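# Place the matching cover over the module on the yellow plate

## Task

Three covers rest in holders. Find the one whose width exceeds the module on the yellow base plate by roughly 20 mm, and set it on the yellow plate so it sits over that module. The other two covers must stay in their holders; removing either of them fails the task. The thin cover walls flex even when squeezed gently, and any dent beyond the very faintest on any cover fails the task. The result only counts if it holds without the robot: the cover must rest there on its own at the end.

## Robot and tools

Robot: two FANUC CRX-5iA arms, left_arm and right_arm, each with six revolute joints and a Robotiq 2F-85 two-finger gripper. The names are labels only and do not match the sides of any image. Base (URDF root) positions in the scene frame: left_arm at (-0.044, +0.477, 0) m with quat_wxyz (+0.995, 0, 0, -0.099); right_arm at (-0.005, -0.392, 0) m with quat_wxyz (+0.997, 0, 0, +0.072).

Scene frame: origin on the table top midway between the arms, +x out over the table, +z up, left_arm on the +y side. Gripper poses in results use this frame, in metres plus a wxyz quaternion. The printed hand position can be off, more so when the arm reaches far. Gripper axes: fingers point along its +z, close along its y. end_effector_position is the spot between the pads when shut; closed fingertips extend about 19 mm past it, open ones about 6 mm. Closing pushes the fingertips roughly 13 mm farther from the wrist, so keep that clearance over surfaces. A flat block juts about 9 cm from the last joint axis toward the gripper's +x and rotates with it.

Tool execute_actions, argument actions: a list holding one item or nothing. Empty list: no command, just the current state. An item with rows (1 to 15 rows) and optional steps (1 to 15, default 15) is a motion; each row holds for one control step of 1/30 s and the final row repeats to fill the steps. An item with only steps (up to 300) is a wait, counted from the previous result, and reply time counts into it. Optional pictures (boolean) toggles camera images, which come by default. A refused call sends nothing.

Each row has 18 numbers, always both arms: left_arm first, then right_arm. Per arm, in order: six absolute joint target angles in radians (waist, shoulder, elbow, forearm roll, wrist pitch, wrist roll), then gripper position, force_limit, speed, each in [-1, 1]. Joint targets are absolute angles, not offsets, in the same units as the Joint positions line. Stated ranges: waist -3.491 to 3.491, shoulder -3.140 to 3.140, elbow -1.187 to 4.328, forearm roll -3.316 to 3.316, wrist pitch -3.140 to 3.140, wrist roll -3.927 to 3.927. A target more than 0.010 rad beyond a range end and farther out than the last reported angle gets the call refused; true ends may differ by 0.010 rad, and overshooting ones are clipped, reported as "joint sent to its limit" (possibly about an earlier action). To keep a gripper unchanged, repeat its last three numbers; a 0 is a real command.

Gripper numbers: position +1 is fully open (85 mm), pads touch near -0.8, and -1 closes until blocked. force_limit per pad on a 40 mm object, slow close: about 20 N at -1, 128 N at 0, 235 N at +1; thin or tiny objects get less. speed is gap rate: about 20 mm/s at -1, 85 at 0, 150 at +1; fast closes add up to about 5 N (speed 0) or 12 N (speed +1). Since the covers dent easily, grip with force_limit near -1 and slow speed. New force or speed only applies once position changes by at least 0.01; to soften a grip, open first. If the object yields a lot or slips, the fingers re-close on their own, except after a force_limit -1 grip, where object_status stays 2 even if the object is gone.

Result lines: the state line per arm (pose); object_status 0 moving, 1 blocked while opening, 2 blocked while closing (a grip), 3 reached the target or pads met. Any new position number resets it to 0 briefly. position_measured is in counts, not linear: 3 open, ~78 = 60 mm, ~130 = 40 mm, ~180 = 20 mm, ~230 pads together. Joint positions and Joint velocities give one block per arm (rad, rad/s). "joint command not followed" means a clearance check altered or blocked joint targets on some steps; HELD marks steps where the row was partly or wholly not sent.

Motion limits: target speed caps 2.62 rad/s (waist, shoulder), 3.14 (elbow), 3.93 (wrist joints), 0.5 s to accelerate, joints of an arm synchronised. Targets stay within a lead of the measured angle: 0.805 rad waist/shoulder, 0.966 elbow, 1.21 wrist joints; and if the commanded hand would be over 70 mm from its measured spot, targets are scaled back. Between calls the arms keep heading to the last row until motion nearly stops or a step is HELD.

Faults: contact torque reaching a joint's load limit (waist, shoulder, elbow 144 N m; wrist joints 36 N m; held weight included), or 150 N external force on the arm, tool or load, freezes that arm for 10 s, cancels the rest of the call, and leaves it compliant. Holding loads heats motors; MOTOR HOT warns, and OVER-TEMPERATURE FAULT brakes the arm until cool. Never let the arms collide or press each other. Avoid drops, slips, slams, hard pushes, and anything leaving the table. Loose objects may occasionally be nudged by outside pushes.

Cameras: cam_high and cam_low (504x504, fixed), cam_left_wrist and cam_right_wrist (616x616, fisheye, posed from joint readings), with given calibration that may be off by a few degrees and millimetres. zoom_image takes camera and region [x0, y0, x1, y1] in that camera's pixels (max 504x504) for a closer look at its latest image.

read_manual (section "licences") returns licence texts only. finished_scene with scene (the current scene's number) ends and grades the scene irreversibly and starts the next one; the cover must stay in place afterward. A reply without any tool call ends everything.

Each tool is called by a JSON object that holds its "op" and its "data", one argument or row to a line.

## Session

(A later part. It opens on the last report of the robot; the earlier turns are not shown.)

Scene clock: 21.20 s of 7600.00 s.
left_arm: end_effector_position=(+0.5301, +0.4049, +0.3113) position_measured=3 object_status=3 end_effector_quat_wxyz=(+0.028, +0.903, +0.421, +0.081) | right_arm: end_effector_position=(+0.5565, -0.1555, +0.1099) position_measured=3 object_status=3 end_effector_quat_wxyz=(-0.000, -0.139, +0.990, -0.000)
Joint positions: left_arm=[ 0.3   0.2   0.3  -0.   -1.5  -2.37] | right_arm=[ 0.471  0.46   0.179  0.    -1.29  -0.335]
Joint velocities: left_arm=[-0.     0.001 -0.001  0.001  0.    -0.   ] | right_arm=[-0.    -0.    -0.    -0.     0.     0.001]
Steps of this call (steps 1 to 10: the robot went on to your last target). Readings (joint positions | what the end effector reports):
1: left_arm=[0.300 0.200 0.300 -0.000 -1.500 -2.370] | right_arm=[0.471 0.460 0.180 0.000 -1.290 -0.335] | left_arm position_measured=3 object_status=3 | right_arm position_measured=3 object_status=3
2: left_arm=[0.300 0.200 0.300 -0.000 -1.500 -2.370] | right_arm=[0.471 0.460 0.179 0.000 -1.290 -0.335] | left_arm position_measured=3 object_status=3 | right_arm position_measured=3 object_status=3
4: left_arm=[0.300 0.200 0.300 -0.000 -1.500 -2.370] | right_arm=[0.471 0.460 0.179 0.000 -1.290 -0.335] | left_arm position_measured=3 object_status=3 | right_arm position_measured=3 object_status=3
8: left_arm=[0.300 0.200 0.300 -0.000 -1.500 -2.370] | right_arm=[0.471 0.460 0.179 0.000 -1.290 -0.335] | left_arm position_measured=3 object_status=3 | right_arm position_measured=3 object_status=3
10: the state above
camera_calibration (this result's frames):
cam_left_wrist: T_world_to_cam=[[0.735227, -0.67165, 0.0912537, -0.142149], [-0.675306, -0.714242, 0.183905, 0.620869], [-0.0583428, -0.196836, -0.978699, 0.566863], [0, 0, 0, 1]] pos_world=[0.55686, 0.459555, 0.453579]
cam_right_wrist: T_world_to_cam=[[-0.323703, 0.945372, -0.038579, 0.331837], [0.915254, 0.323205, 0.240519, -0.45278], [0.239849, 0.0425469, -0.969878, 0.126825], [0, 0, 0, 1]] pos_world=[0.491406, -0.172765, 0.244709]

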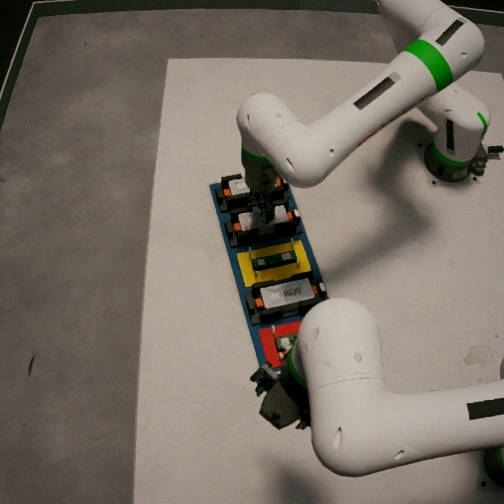

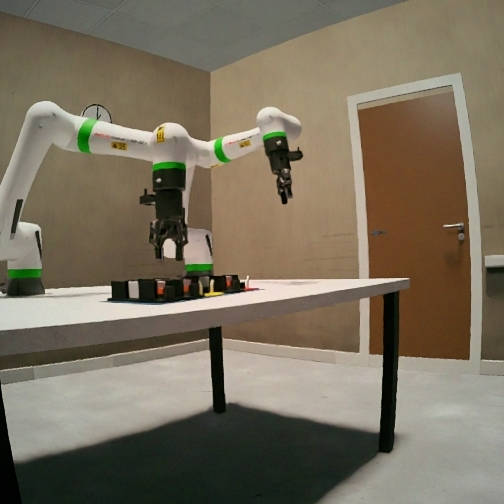

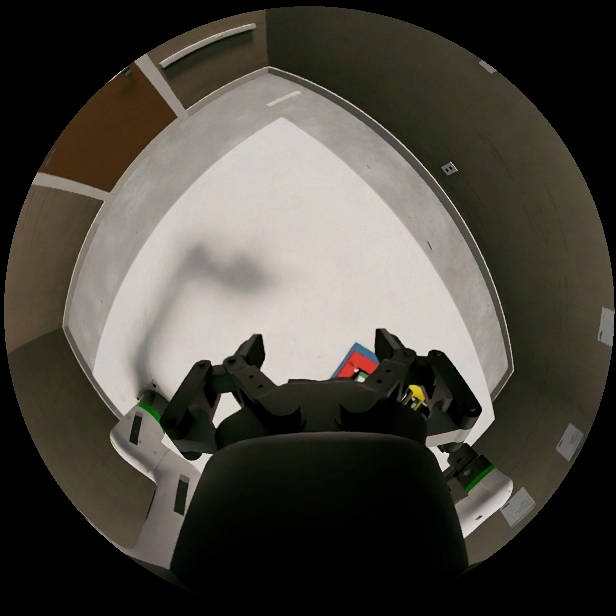

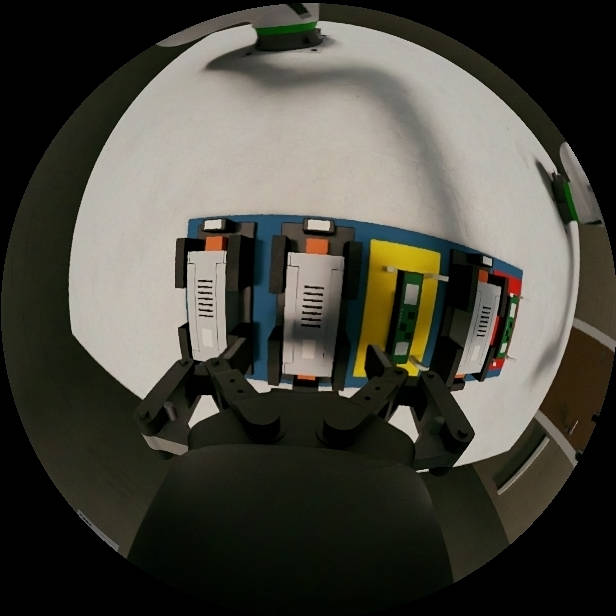

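{"op": "execute_actions", "data": {
  "actions": [
    {"rows":[[0.3,0.2,0.3,0,-1.5,-2.37,1,0,0,0.306,0.451,0.166,0,-1.286,-0.171,1,0,0]],"steps":15}
  ]
}}

{"op": "execute_actions", "data": {
  "actions": [
    {"rows":[[0.3,0.2,0.3,0,-1.5,-2.37,1,0,0,0.7745,0.613,0.408,0,-1.366,-0.64,1,0,0]],"steps":15}
  ],
  "pictures": false
}}

{"op": "execute_actions", "data": {
  "actions": [
    {"steps":8}
  ]
}}

Scene clock: 24.37 s of 7600.00 s.
left_arm: end_effector_position=(+0.5301, +0.4049, +0.3113) position_measured=3 object_status=3 end_effector_quat_wxyz=(+0.028, +0.903, +0.421, +0.081) | right_arm: end_effector_position=(+0.5844, -0.2525, +0.1099) position_measured=3 object_status=3 end_effector_quat_wxyz=(-0.000, -0.139, +0.990, +0.000)
Joint positions: left_arm=[ 0.3   0.2   0.3   0.   -1.5  -2.37] | right_arm=[ 0.306  0.451  0.166 -0.    -1.286 -0.171]
Joint velocities: left_arm=[ 0. -0. -0. -0. -0.  0.] | right_arm=[-0.     0.    -0.001  0.     0.     0.   ]
Steps of this call (steps 1 to 15: the robot went on to your last target; steps 16 to 80: nothing new was sent; steps 81 to 95: all 15 steps of this action). Readings (joint positions | what the end effector reports):
81: left_arm=[0.300 0.200 0.300 0.000 -1.500 -2.370] | right_arm=[0.470 0.460 0.179 -0.000 -1.290 -0.334] | left_arm position_measured=3 object_status=3 | right_arm position_measured=3 object_status=3
82: left_arm=[0.300 0.200 0.300 0.000 -1.500 -2.370] | right_arm=[0.466 0.460 0.179 -0.000 -1.290 -0.330] | left_arm position_measured=3 object_status=3 | right_arm position_measured=3 object_status=3
84: left_arm=[0.300 0.200 0.300 0.000 -1.500 -2.370] | right_arm=[0.439 0.458 0.176 -0.000 -1.289 -0.303] | left_arm position_measured=3 object_status=3 | right_arm position_measured=3 object_status=3
88: left_arm=[0.300 0.200 0.300 0.000 -1.500 -2.370] | right_arm=[0.343 0.453 0.169 -0.000 -1.287 -0.209] | left_arm position_measured=3 object_status=3 | right_arm position_measured=3 object_status=3
95: the state above
camera_calibration (this result's frames):
cam_left_wrist: T_world_to_cam=[[0.735226, -0.67165, 0.0912571, -0.142151], [-0.675306, -0.714241, 0.183908, 0.620866], [-0.0583425, -0.196841, -0.978698, 0.566865], [0, 0, 0, 1]] pos_world=[0.55686, 0.459554, 0.453579]
cam_right_wrist: T_world_to_cam=[[-0.322756, 0.945702, -0.0384137, 0.432016], [0.915569, 0.322245, 0.240605, -0.447375], [0.239919, 0.0424863, -0.969863, 0.124218], [0, 0, 0, 1]] pos_world=[0.519236, -0.269672, 0.24471]

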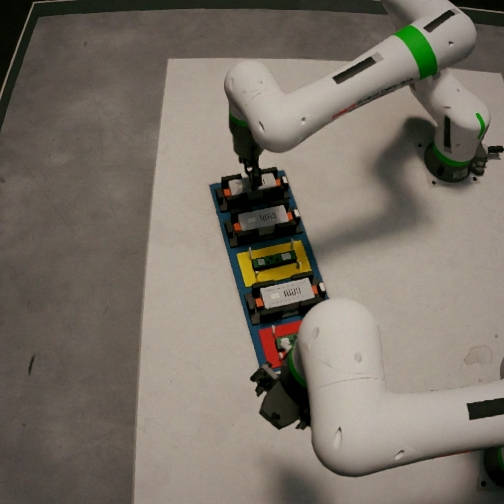

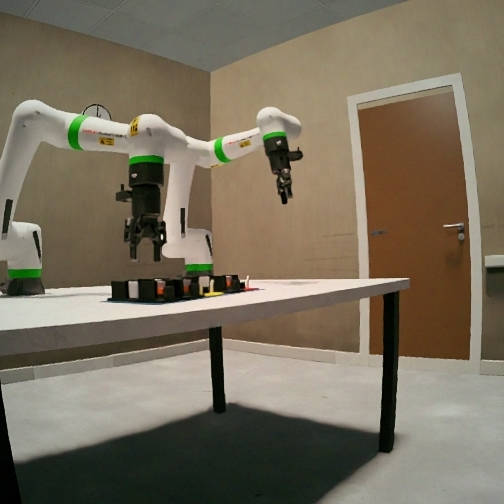

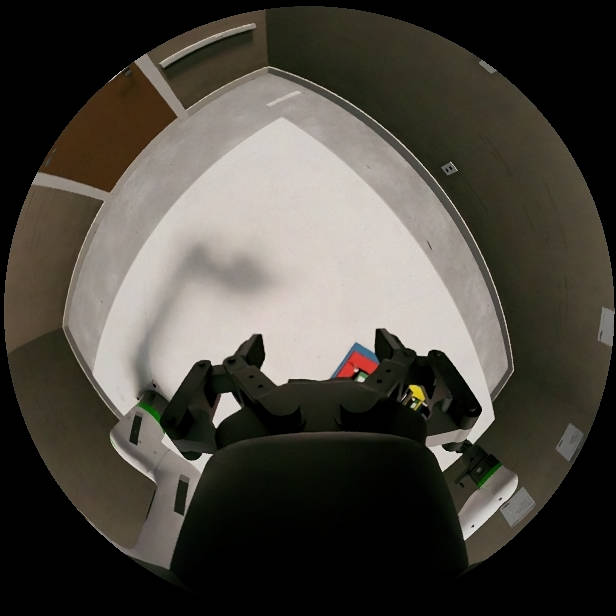

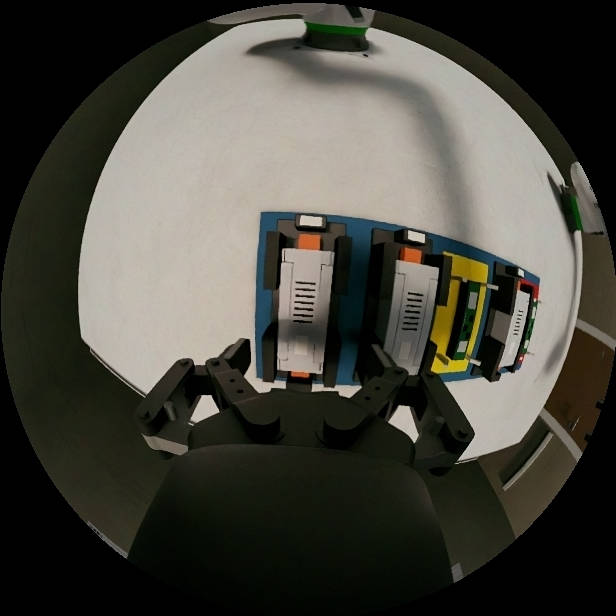

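Scene clock: 24.87 s of 7600.00 s.
left_arm: end_effector_position=(+0.5301, +0.4049, +0.3113) position_measured=3 object_status=3 end_effector_quat_wxyz=(+0.028, +0.903, +0.421, +0.081) | right_arm: end_effector_position=(+0.5514, -0.0646, +0.1109) position_measured=3 object_status=3 end_effector_quat_wxyz=(-0.000, -0.139, +0.990, -0.000)
Joint positions: left_arm=[ 0.3   0.2   0.3   0.   -1.5  -2.37] | right_arm=[ 0.592  0.55   0.314  0.    -1.335 -0.457]
Joint velocities: left_arm=[ 0.    -0.001  0.001  0.     0.     0.   ] | right_arm=[ 0.68   0.236  0.35  -0.001 -0.116 -0.674]
Steps of this call (steps 1 to 15: all 15 steps of this action). Readings (joint positions | what the end effector reports):
1: left_arm=[0.300 0.200 0.300 0.000 -1.500 -2.370] | right_arm=[0.306 0.451 0.166 -0.000 -1.286 -0.171] | left_arm position_measured=3 object_status=3 | right_arm position_measured=3 object_status=3
2: left_arm=[0.300 0.200 0.300 0.000 -1.500 -2.370] | right_arm=[0.310 0.452 0.168 0.000 -1.286 -0.174] | left_arm position_measured=3 object_status=3 | right_arm position_measured=3 object_status=3
4: left_arm=[0.300 0.200 0.300 0.000 -1.500 -2.370] | right_arm=[0.335 0.461 0.181 0.000 -1.291 -0.200] | left_arm position_measured=3 object_status=3 | right_arm position_measured=3 object_status=3
8: left_arm=[0.300 0.200 0.300 0.000 -1.500 -2.370] | right_arm=[0.430 0.493 0.230 0.000 -1.307 -0.294] | left_arm position_measured=3 object_status=3 | right_arm position_measured=3 object_status=3
15: the state above

Scene clock: 25.13 s of 7600.00 s.
left_arm: end_effector_position=(+0.5301, +0.4049, +0.3113) position_measured=3 object_status=3 end_effector_quat_wxyz=(+0.028, +0.903, +0.421, +0.081) | right_arm: end_effector_position=(+0.5025, +0.0420, +0.1097) position_measured=3 object_status=3 end_effector_quat_wxyz=(-0.000, -0.139, +0.990, -0.000)
Joint positions: left_arm=[ 0.3   0.2   0.3   0.   -1.5  -2.37] | right_arm=[ 0.761  0.608  0.401  0.    -1.364 -0.626]
Joint velocities: left_arm=[-0.001  0.     0.002  0.     0.    -0.   ] | right_arm=[ 0.351  0.122  0.18  -0.001 -0.06  -0.346]
Steps of this call (steps 1 to 8: the robot went on to your last target). Readings (joint positions | what the end effector reports):
1: left_arm=[0.300 0.200 0.300 0.000 -1.500 -2.370] | right_arm=[0.615 0.558 0.325 0.000 -1.339 -0.480] | left_arm position_measured=3 object_status=3 | right_arm position_measured=3 object_status=3
2: left_arm=[0.300 0.200 0.300 0.000 -1.500 -2.370] | right_arm=[0.638 0.566 0.337 0.000 -1.343 -0.503] | left_arm position_measured=3 object_status=3 | right_arm position_measured=3 object_status=3
4: left_arm=[0.300 0.200 0.300 0.000 -1.500 -2.370] | right_arm=[0.683 0.581 0.361 0.000 -1.350 -0.549] | left_arm position_measured=3 object_status=3 | right_arm position_measured=3 object_status=3
8: the state above
camera_calibration (this result's frames):
cam_left_wrist: T_world_to_cam=[[0.735226, -0.67165, 0.0912573, -0.142151], [-0.675306, -0.714241, 0.183908, 0.620867], [-0.0583422, -0.196841, -0.978698, 0.566865], [0, 0, 0, 1]] pos_world=[0.55686, 0.459554, 0.45358]
cam_right_wrist: T_world_to_cam=[[-0.322806, 0.945675, -0.0386788, 0.127121], [0.915551, 0.32236, 0.24052, -0.467182], [0.239922, 0.0422287, -0.969873, 0.131136], [0, 0, 0, 1]] pos_world=[0.437302, 0.0248478, 0.244469]

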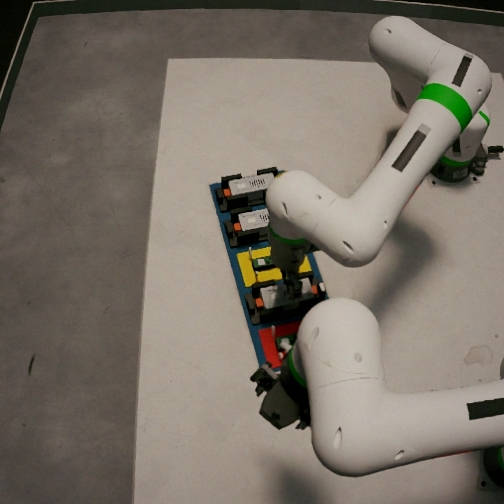

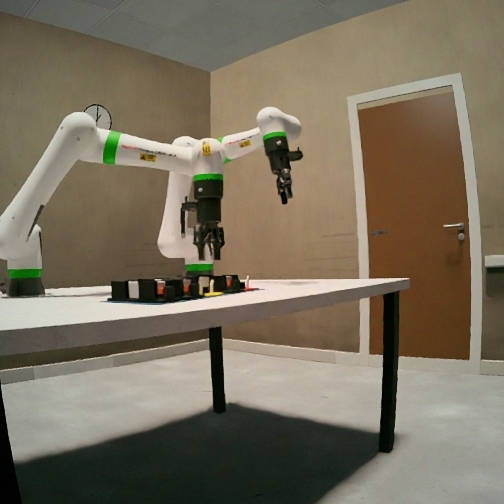

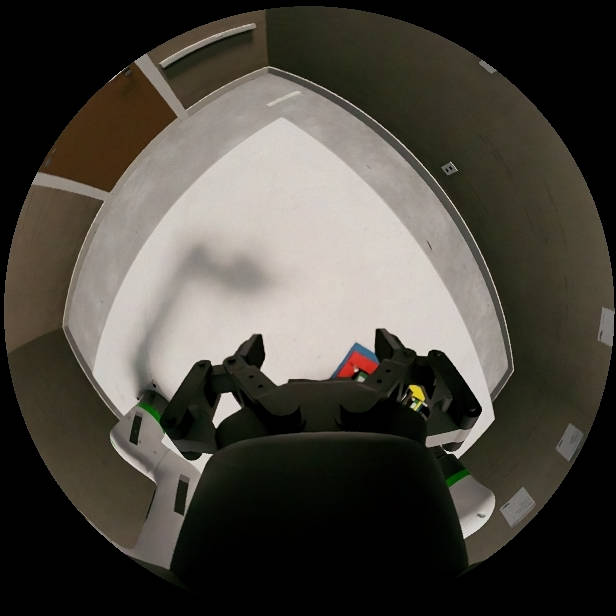

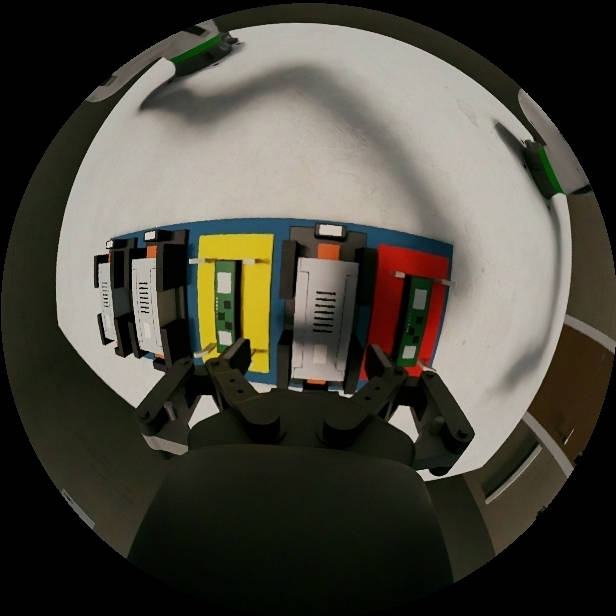

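{"op": "zoom_image", "data": {
  "camera": "cam_right_wrist",
  "region": [180, 210, 460, 400]
}}

Region (180, 210, 460, 400) of cam_right_wrist's 616x616 image, scaled by 1.800, with more detail than that image has; it fills the top 342 rows of this view, and the rest is white.

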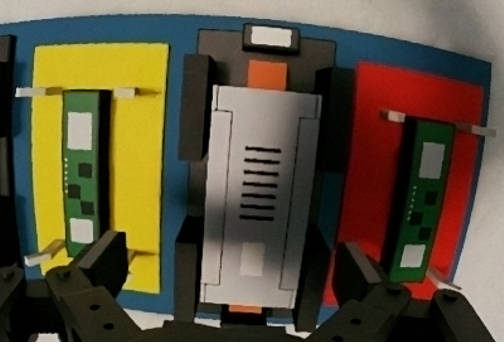

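{"op": "execute_actions", "data": {
  "actions": [
    {"rows":[[0.3,0.2,0.3,0,-1.5,-2.37,1,0,0,0.6355,0.515,0.260,0,-1.315,-0.50,1,0,0]],"steps":15}
  ]
}}

{"op": "zoom_image", "data": {
  "camera": "cam_right_wrist",
  "region": [180, 210, 460, 400]
}}

{"op": "zoom_image", "data": {
  "camera": "cam_low",
  "region": [150, 260, 270, 310]
}}

Scene clock: 27.37 s of 7600.00 s.
left_arm: end_effector_position=(+0.5301, +0.4049, +0.3113) position_measured=3 object_status=3 end_effector_quat_wxyz=(+0.028, +0.903, +0.421, +0.081) | right_arm: end_effector_position=(+0.5266, -0.0504, +0.1101) position_measured=3 object_status=3 end_effector_quat_wxyz=(+0.000, -0.139, +0.990, +0.000)
Joint positions: left_arm=[ 0.3   0.2   0.3   0.   -1.5  -2.37] | right_arm=[ 0.636  0.515  0.26  -0.    -1.315 -0.5  ]
Joint velocities: left_arm=[ 0.001 -0.    -0.001 -0.001  0.002  0.   ] | right_arm=[-0.     0.    -0.001  0.     0.     0.001]
Steps of this call (steps 1 to 30: the robot went on to your last target; steps 31 to 52: nothing new was sent; steps 53 to 67: all 15 steps of this action). Readings (joint positions | what the end effector reports):
53: left_arm=[0.300 0.200 0.300 0.000 -1.500 -2.370] | right_arm=[0.774 0.613 0.408 -0.000 -1.366 -0.640] | left_arm position_measured=3 object_status=3 | right_arm position_measured=3 object_status=3
54: left_arm=[0.300 0.200 0.300 0.000 -1.500 -2.370] | right_arm=[0.770 0.610 0.403 -0.000 -1.364 -0.636] | left_arm position_measured=3 object_status=3 | right_arm position_measured=3 object_status=3
56: left_arm=[0.300 0.200 0.300 0.000 -1.500 -2.370] | right_arm=[0.743 0.591 0.374 -0.000 -1.354 -0.608] | left_arm position_measured=3 object_status=3 | right_arm position_measured=3 object_status=3
60: left_arm=[0.300 0.200 0.300 0.000 -1.500 -2.370] | right_arm=[0.660 0.532 0.286 -0.000 -1.324 -0.525] | left_arm position_measured=3 object_status=3 | right_arm position_measured=3 object_status=3
67: the state above
camera_calibration (this result's frames):
cam_left_wrist: T_world_to_cam=[[0.735226, -0.67165, 0.0912572, -0.142151], [-0.675306, -0.714241, 0.183908, 0.620866], [-0.0583424, -0.196841, -0.978698, 0.566865], [0, 0, 0, 1]] pos_world=[0.55686, 0.459554, 0.453579]
cam_right_wrist: T_world_to_cam=[[-0.323245, 0.945549, -0.0380793, 0.222512], [0.915235, 0.322604, 0.241394, -0.459547], [0.240534, 0.043178, -0.96968, 0.129368], [0, 0, 0, 1]] pos_world=[0.461403, -0.0677298, 0.24485]

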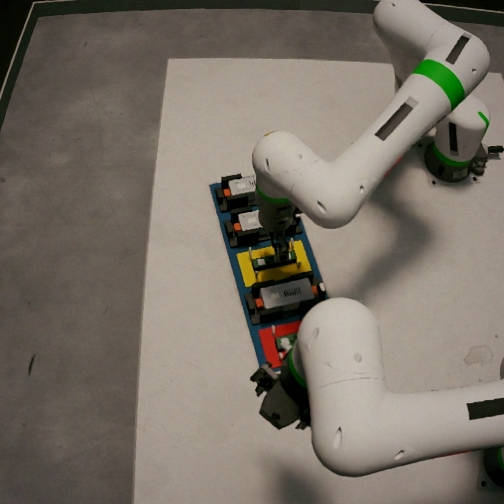

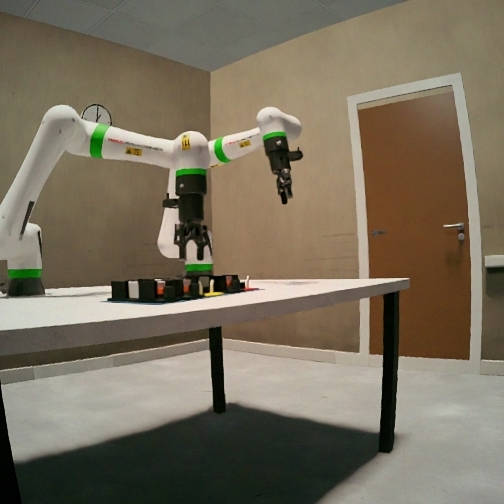

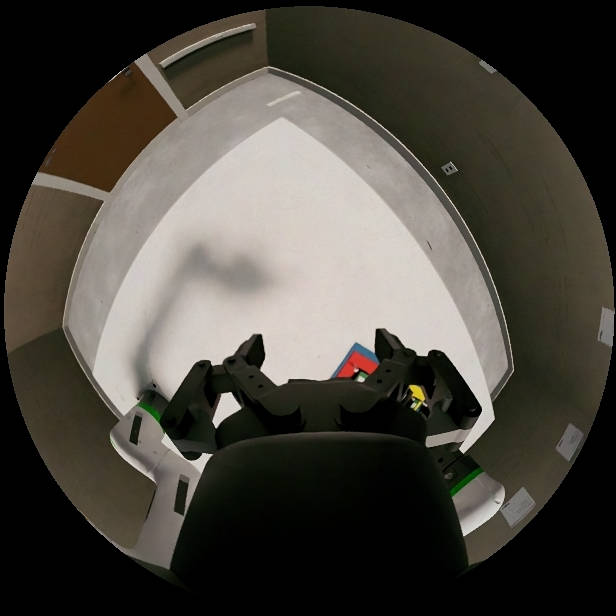

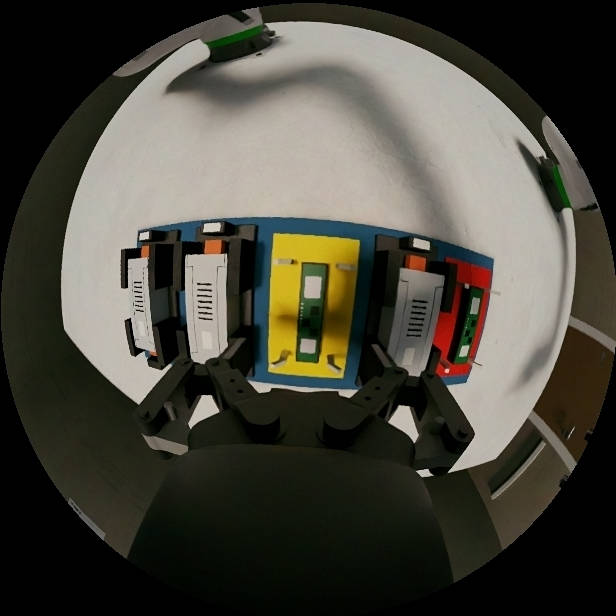

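Region (180, 210, 460, 400) of cam_right_wrist's 616x616 image, scaled by 1.800, with more detail than that image has; it fills the top 342 rows of this view, and the rest is white.

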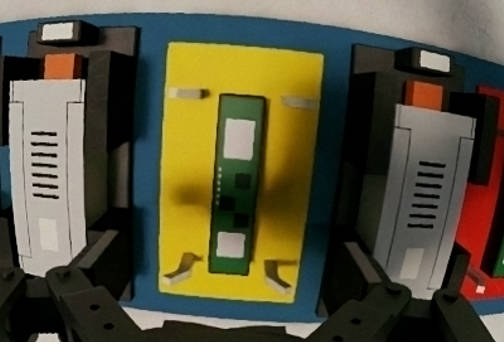

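Region (150, 260, 270, 310) of cam_low's 504x504 image, scaled by 4.200, with more detail than that image has; it fills the top 210 rows of this view, and the rest is white.

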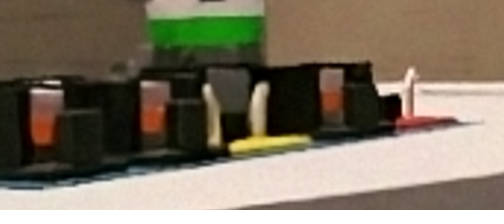

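{"op": "execute_actions", "data": {
  "actions": [
    {"rows":[[0.3,0.2,0.3,0,-1.5,-2.37,1,0,0,0.298,0.427,0.132,0,-1.276,-0.163,0.55,-1,0]],"steps":15}
  ],
  "pictures": false
}}

{"op": "execute_actions", "data": {
  "actions": [
    {"rows":[[0.3,0.2,0.3,0,-1.5,-2.37,1,0,0,0.298,0.427,0.132,0,-1.276,-0.163,0.55,-1,0],[0.3,0.2,0.3,0,-1.5,-2.37,1,0,0,0.298,0.427,0.132,0,-1.276,-0.163,0.55,-1,0],[0.3,0.2,0.3,0,-1.5,-2.37,1,0,0,0.298,0.427,0.132,0,-1.276,-0.163,0.55,-1,0],[0.3,0.2,0.3,0,-1.5,-2.37,1,0,0,0.298,0.457,0.090,0,-1.203,-0.163,0.55,-1,0]],"steps":15}
  ]
}}

{"op": "zoom_image", "data": {
  "camera": "cam_right_wrist",
  "region": [180, 200, 460, 420]
}}

Scene clock: 33.50 s of 7600.00 s.
left_arm: end_effector_position=(+0.5301, +0.4049, +0.3113) position_measured=3 object_status=3 end_effector_quat_wxyz=(+0.028, +0.903, +0.421, +0.081) | right_arm: end_effector_position=(+0.5745, -0.2344, +0.1102) position_measured=59 object_status=0 end_effector_quat_wxyz=(-0.000, -0.139, +0.990, -0.000)
Joint positions: left_arm=[ 0.3   0.2   0.3   0.   -1.5  -2.37] | right_arm=[ 0.341  0.438  0.148  0.    -1.281 -0.206]
Joint velocities: left_arm=[-0.     0.    -0.001  0.001  0.    -0.   ] | right_arm=[-0.609 -0.159 -0.229  0.     0.069  0.598]
Steps of this call (steps 1 to 15: the robot went on to your last target; steps 16 to 90: nothing new was sent; then 2.63 s passed at rest; steps 91 to 105: all 15 steps of this action). Readings (joint positions | what the end effector reports):
91: left_arm=[0.300 0.200 0.300 0.000 -1.500 -2.370] | right_arm=[0.635 0.515 0.260 0.000 -1.315 -0.499] | left_arm position_measured=3 object_status=3 | right_arm position_measured=3 object_status=0
92: left_arm=[0.300 0.200 0.300 0.000 -1.500 -2.370] | right_arm=[0.631 0.514 0.258 0.000 -1.315 -0.495] | left_arm position_measured=3 object_status=3 | right_arm position_measured=4 object_status=0
94: left_arm=[0.300 0.200 0.300 0.000 -1.500 -2.370] | right_arm=[0.604 0.507 0.248 0.000 -1.311 -0.468] | left_arm position_measured=3 object_status=3 | right_arm position_measured=15 object_status=0
98: left_arm=[0.300 0.200 0.300 -0.000 -1.500 -2.370] | right_arm=[0.508 0.482 0.212 0.000 -1.300 -0.373] | left_arm position_measured=3 object_status=3 | right_arm position_measured=43 object_status=0
105: the state above

Scene clock: 34.00 s of 7600.00 s.
left_arm: end_effector_position=(+0.5301, +0.4049, +0.3113) position_measured=3 object_status=3 end_effector_quat_wxyz=(+0.028, +0.903, +0.421, +0.081) | right_arm: end_effector_position=(+0.5776, -0.2610, +0.0754) position_measured=59 object_status=3 end_effector_quat_wxyz=(+0.000, -0.139, +0.990, +0.000)
Joint positions: left_arm=[ 0.3   0.2   0.3   0.   -1.5  -2.37] | right_arm=[ 0.298  0.457  0.09  -0.    -1.203 -0.163]
Joint velocities: left_arm=[ 0.    -0.001  0.     0.001  0.002  0.   ] | right_arm=[-0.    -0.    -0.     0.001  0.    -0.001]
Steps of this call (steps 1 to 15: all 15 steps of this action). Readings (joint positions | what the end effector reports):
1: left_arm=[0.300 0.200 0.300 0.000 -1.500 -2.370] | right_arm=[0.323 0.433 0.142 0.000 -1.279 -0.188] | left_arm position_measured=3 object_status=3 | right_arm position_measured=59 object_status=0
2: left_arm=[0.300 0.200 0.300 0.000 -1.500 -2.370] | right_arm=[0.309 0.430 0.137 0.000 -1.277 -0.175] | left_arm position_measured=3 object_status=3 | right_arm position_measured=59 object_status=0
4: left_arm=[0.300 0.200 0.300 0.000 -1.500 -2.370] | right_arm=[0.298 0.427 0.132 0.000 -1.275 -0.164] | left_arm position_measured=3 object_status=3 | right_arm position_measured=59 object_status=0
8: left_arm=[0.300 0.200 0.300 0.000 -1.500 -2.370] | right_arm=[0.298 0.452 0.096 -0.000 -1.215 -0.163] | left_arm position_measured=3 object_status=3 | right_arm position_measured=59 object_status=3
15: the state above
camera_calibration (this result's frames):
cam_left_wrist: T_world_to_cam=[[0.735226, -0.67165, 0.0912572, -0.142151], [-0.675306, -0.714241, 0.183908, 0.620866], [-0.0583424, -0.196841, -0.978698, 0.566865], [0, 0, 0, 1]] pos_world=[0.55686, 0.459554, 0.453579]
cam_right_wrist: T_world_to_cam=[[-0.322751, 0.945707, -0.0383478, 0.436513], [0.915382, 0.32219, 0.241392, -0.430045], [0.240641, 0.0428065, -0.96967, 0.0923464], [0, 0, 0, 1]] pos_world=[0.512318, -0.27821, 0.210094]

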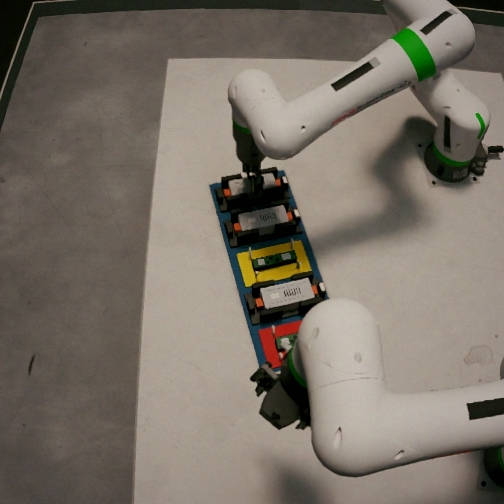

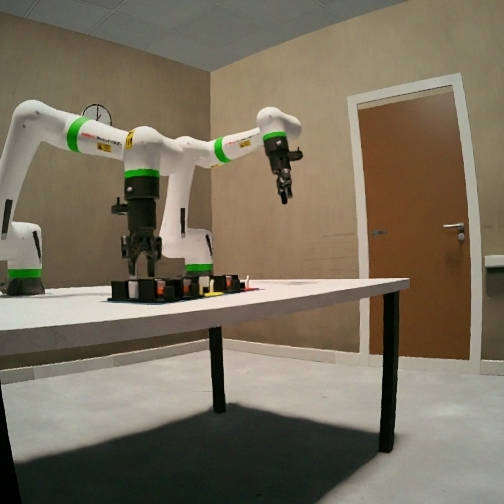

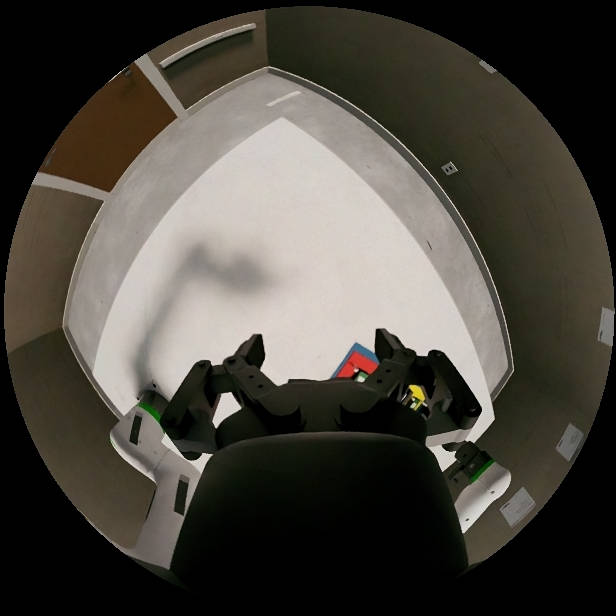

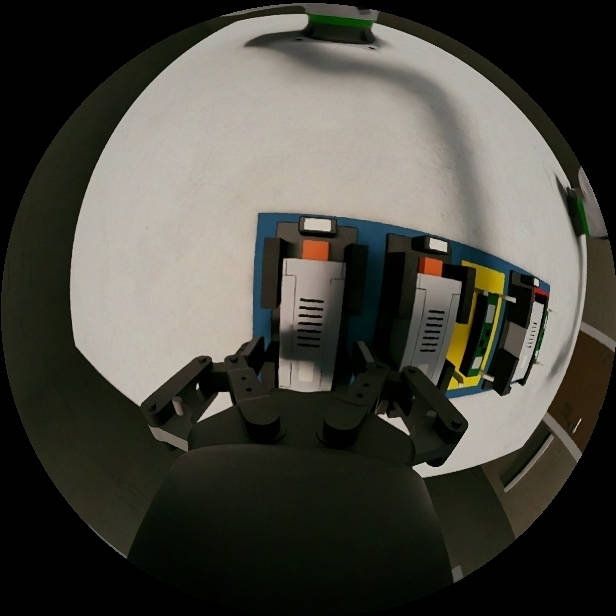

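Region (180, 200, 460, 420) of cam_right_wrist's 616x616 image, scaled by 1.800, with more detail than that image has; it fills the top 396 rows of this view, and the rest is white.

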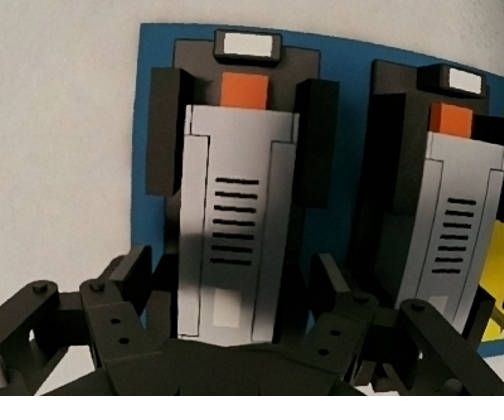

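{"op": "execute_actions", "data": {
  "actions": [
    {"rows":[[0.3,0.2,0.3,0,-1.5,-2.37,1,0,0,0.298,0.484,0.052,0,-1.139,-0.163,0.55,-1,0]],"steps":15}
  ]
}}

Scene clock: 35.07 s of 7600.00 s.
left_arm: end_effector_position=(+0.5301, +0.4049, +0.3113) position_measured=3 object_status=3 end_effector_quat_wxyz=(+0.028, +0.903, +0.421, +0.081) | right_arm: end_effector_position=(+0.5764, -0.2616, +0.0446) position_measured=59 object_status=3 end_effector_quat_wxyz=(-0.000, -0.139, +0.990, -0.000)
Joint positions: left_arm=[ 0.3   0.2   0.3   0.   -1.5  -2.37] | right_arm=[ 0.298  0.484  0.052  0.    -1.139 -0.163]
Joint velocities: left_arm=[-0.     0.    -0.001 -0.     0.001  0.   ] | right_arm=[ 0.    -0.001  0.    -0.001 -0.     0.   ]
Steps of this call (steps 1 to 15: the robot went on to your last target; steps 16 to 17: nothing new was sent; steps 18 to 32: all 15 steps of this action). Readings (joint positions | what the end effector reports):
18: left_arm=[0.300 0.200 0.300 0.000 -1.500 -2.370] | right_arm=[0.298 0.457 0.089 -0.000 -1.202 -0.163] | left_arm position_measured=3 object_status=3 | right_arm position_measured=59 object_status=3
19: left_arm=[0.300 0.200 0.300 0.000 -1.500 -2.370] | right_arm=[0.298 0.459 0.085 0.000 -1.195 -0.163] | left_arm position_measured=3 object_status=3 | right_arm position_measured=59 object_status=3
21: left_arm=[0.300 0.200 0.300 0.000 -1.500 -2.370] | right_arm=[0.298 0.474 0.064 0.000 -1.160 -0.163] | left_arm position_measured=3 object_status=3 | right_arm position_measured=59 object_status=3
25: left_arm=[0.300 0.200 0.300 0.000 -1.500 -2.370] | right_arm=[0.298 0.484 0.052 0.000 -1.139 -0.163] | left_arm position_measured=3 object_status=3 | right_arm position_measured=59 object_status=3
32: the state above
camera_calibration (this result's frames):
cam_left_wrist: T_world_to_cam=[[0.735226, -0.671651, 0.0912573, -0.142151], [-0.675306, -0.71424, 0.183908, 0.620867], [-0.0583421, -0.19684, -0.978698, 0.566865], [0, 0, 0, 1]] pos_world=[0.55686, 0.459554, 0.45358]
cam_right_wrist: T_world_to_cam=[[-0.322742, 0.945701, -0.0385637, 0.435576], [0.915603, 0.322275, 0.240437, -0.421392], [0.23981, 0.0422902, -0.969898, 0.0632009], [0, 0, 0, 1]] pos_world=[0.51125, -0.278794, 0.179414]

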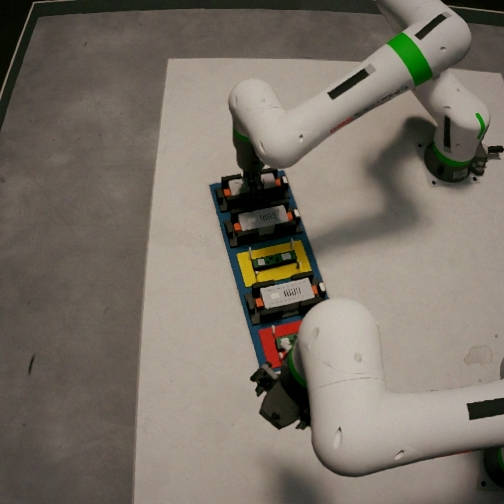

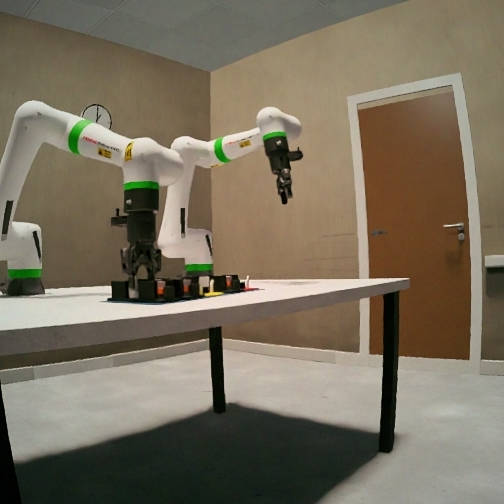

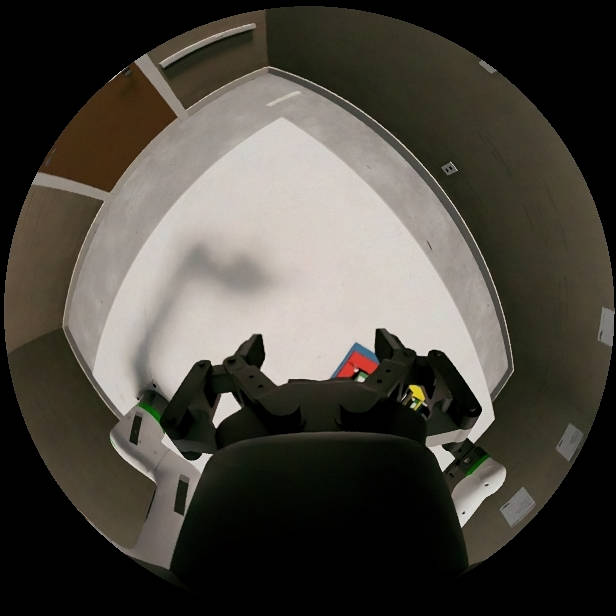

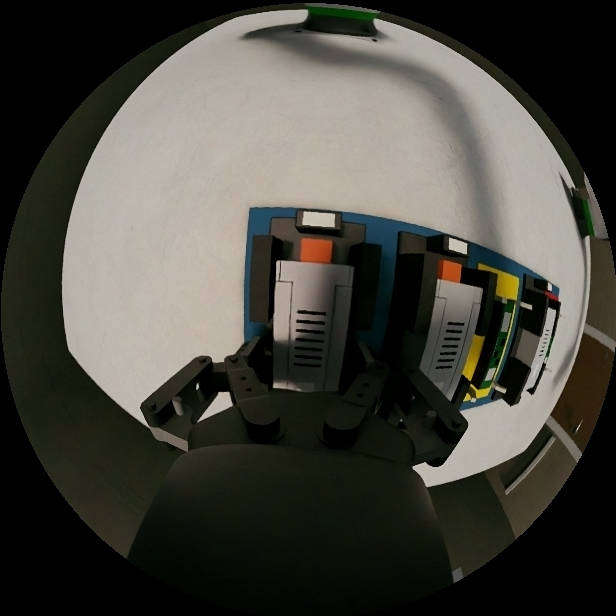

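{"op": "execute_actions", "data": {
  "actions": [
    {"rows":[[0.3,0.2,0.3,0,-1.5,-2.37,1,0,0,0.298,0.484,0.052,0,-1.139,-0.163,-1,-1,-1]],"steps":15}
  ],
  "pictures": false
}}

{"op": "execute_actions", "data": {
  "actions": [
    {"steps":15}
  ]
}}

Scene clock: 36.60 s of 7600.00 s.
left_arm: end_effector_position=(+0.5301, +0.4049, +0.3113) position_measured=3 object_status=3 end_effector_quat_wxyz=(+0.028, +0.903, +0.421, +0.081) | right_arm: end_effector_position=(+0.5764, -0.2616, +0.0447) position_measured=81 object_status=0 end_effector_quat_wxyz=(-0.000, -0.139, +0.990, -0.000)
Joint positions: left_arm=[ 0.3   0.2   0.3   0.   -1.5  -2.37] | right_arm=[ 0.298  0.484  0.052 -0.    -1.139 -0.163]
Joint velocities: left_arm=[ 0.    -0.     0.001 -0.     0.     0.   ] | right_arm=[-0.  0. -0.  0. -0.  0.]
Steps of this call (steps 1 to 15: the robot went on to your last target; steps 16 to 31: nothing new was sent; steps 32 to 46: all 15 steps of this action). Readings (joint positions | what the end effector reports):
32: left_arm=[0.300 0.200 0.300 0.000 -1.500 -2.370] | right_arm=[0.298 0.484 0.052 -0.000 -1.139 -0.163] | left_arm position_measured=3 object_status=3 | right_arm position_measured=59 object_status=0
33: left_arm=[0.300 0.200 0.300 0.000 -1.500 -2.370] | right_arm=[0.298 0.484 0.052 -0.000 -1.139 -0.163] | left_arm position_measured=3 object_status=3 | right_arm position_measured=60 object_status=0
35: left_arm=[0.300 0.200 0.300 0.000 -1.500 -2.370] | right_arm=[0.298 0.484 0.052 -0.000 -1.139 -0.163] | left_arm position_measured=3 object_status=3 | right_arm position_measured=62 object_status=0
39: left_arm=[0.300 0.200 0.300 0.000 -1.500 -2.370] | right_arm=[0.298 0.484 0.052 -0.000 -1.139 -0.163] | left_arm position_measured=3 object_status=3 | right_arm position_measured=69 object_status=0
46: the state above

Scene clock: 37.10 s of 7600.00 s.
left_arm: end_effector_position=(+0.5301, +0.4049, +0.3113) position_measured=3 object_status=3 end_effector_quat_wxyz=(+0.028, +0.903, +0.421, +0.081) | right_arm: end_effector_position=(+0.5764, -0.2616, +0.0447) position_measured=108 object_status=0 end_effector_quat_wxyz=(-0.000, -0.139, +0.990, -0.000)
Joint positions: left_arm=[ 0.3   0.2   0.3   0.   -1.5  -2.37] | right_arm=[ 0.298  0.484  0.052 -0.    -1.139 -0.163]
Joint velocities: left_arm=[ 0.001 -0.     0.001  0.     0.001  0.   ] | right_arm=[ 0.001  0.    -0.     0.    -0.    -0.002]
Steps of this call (steps 1 to 15: the robot went on to your last target). Readings (joint positions | what the end effector reports):
1: left_arm=[0.300 0.200 0.300 0.000 -1.500 -2.370] | right_arm=[0.298 0.484 0.052 -0.000 -1.139 -0.163] | left_arm position_measured=3 object_status=3 | right_arm position_measured=83 object_status=0
2: left_arm=[0.300 0.200 0.300 0.000 -1.500 -2.370] | right_arm=[0.298 0.484 0.052 -0.000 -1.139 -0.163] | left_arm position_measured=3 object_status=3 | right_arm position_measured=85 object_status=0
4: left_arm=[0.300 0.200 0.300 0.000 -1.500 -2.370] | right_arm=[0.298 0.484 0.052 -0.000 -1.139 -0.163] | left_arm position_measured=3 object_status=3 | right_arm position_measured=88 object_status=0
8: left_arm=[0.300 0.200 0.300 0.000 -1.500 -2.370] | right_arm=[0.298 0.484 0.052 -0.000 -1.139 -0.163] | left_arm position_measured=3 object_status=3 | right_arm position_measured=95 object_status=0
15: the state above
All arms were judged still, so your last target was given up. Only a new action makes them travel on or press farther. Fingers that are still opening or closing keep moving.
camera_calibration (this result's frames):
cam_left_wrist: T_world_to_cam=[[0.735226, -0.671651, 0.0912571, -0.142151], [-0.675306, -0.71424, 0.183908, 0.620866], [-0.0583426, -0.196841, -0.978698, 0.566865], [0, 0, 0, 1]] pos_world=[0.55686, 0.459554, 0.453579]
cam_right_wrist: T_world_to_cam=[[-0.322709, 0.945716, -0.038482, 0.435536], [0.915596, 0.322219, 0.240539, -0.421428], [0.239881, 0.0423901, -0.969876, 0.0632389], [0, 0, 0, 1]] pos_world=[0.51124, -0.278782, 0.179464]

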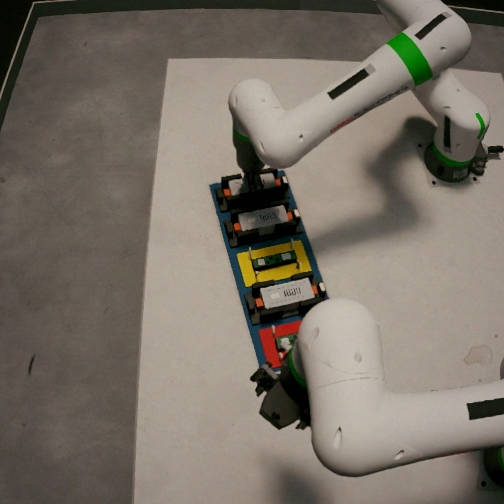

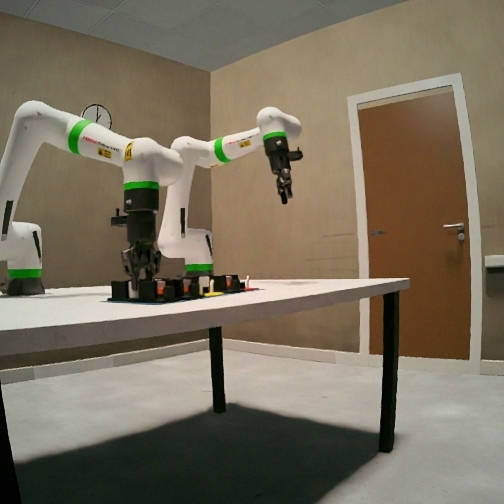

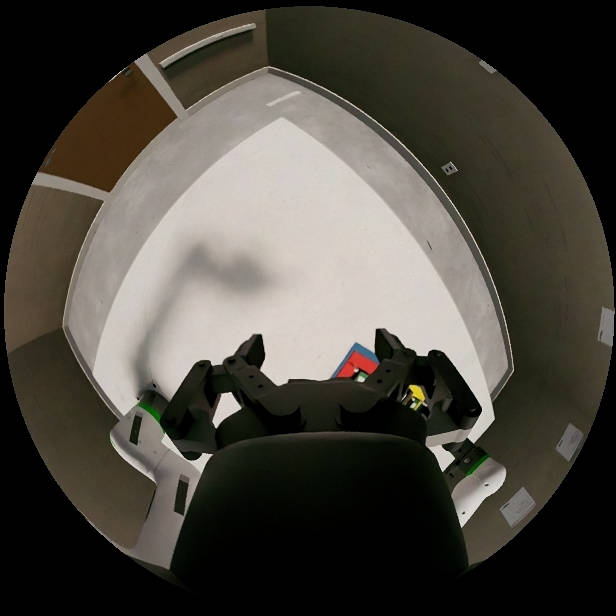

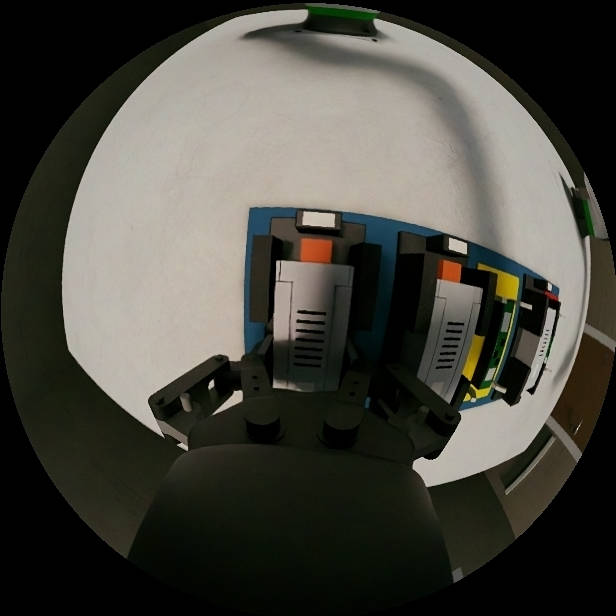

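{"op": "execute_actions", "data": {
  "actions": [
    {"steps":12}
  ],
  "pictures": false
}}

Scene clock: 37.50 s of 7600.00 s.
left_arm: end_effector_position=(+0.5301, +0.4049, +0.3113) position_measured=3 object_status=3 end_effector_quat_wxyz=(+0.028, +0.903, +0.421, +0.081) | right_arm: end_effector_position=(+0.5764, -0.2616, +0.0447) position_measured=121 object_status=0 end_effector_quat_wxyz=(-0.000, -0.139, +0.990, -0.000)
Joint positions: left_arm=[ 0.3   0.2   0.3   0.   -1.5  -2.37] | right_arm=[ 0.298  0.484  0.052 -0.    -1.139 -0.163]
Joint velocities: left_arm=[ 0.    -0.    -0.001 -0.001  0.001  0.001] | right_arm=[-0.     0.    -0.     0.001  0.     0.001]
Steps of this call (steps 1 to 12: nothing new was sent). Readings (joint positions | what the end effector reports):
1: left_arm=[0.300 0.200 0.300 0.000 -1.500 -2.370] | right_arm=[0.298 0.484 0.052 -0.000 -1.139 -0.163] | left_arm position_measured=3 object_status=3 | right_arm position_measured=110 object_status=0
2: left_arm=[0.300 0.200 0.300 0.000 -1.500 -2.370] | right_arm=[0.298 0.484 0.052 -0.000 -1.139 -0.163] | left_arm position_measured=3 object_status=3 | right_arm position_measured=111 object_status=0
4: left_arm=[0.300 0.200 0.300 0.000 -1.500 -2.370] | right_arm=[0.298 0.484 0.052 -0.000 -1.139 -0.163] | left_arm position_measured=3 object_status=3 | right_arm position_measured=115 object_status=0
8: left_arm=[0.300 0.200 0.300 0.000 -1.500 -2.370] | right_arm=[0.298 0.484 0.052 -0.000 -1.139 -0.163] | left_arm position_measured=3 object_status=3 | right_arm position_measured=121 object_status=0
12: the state above


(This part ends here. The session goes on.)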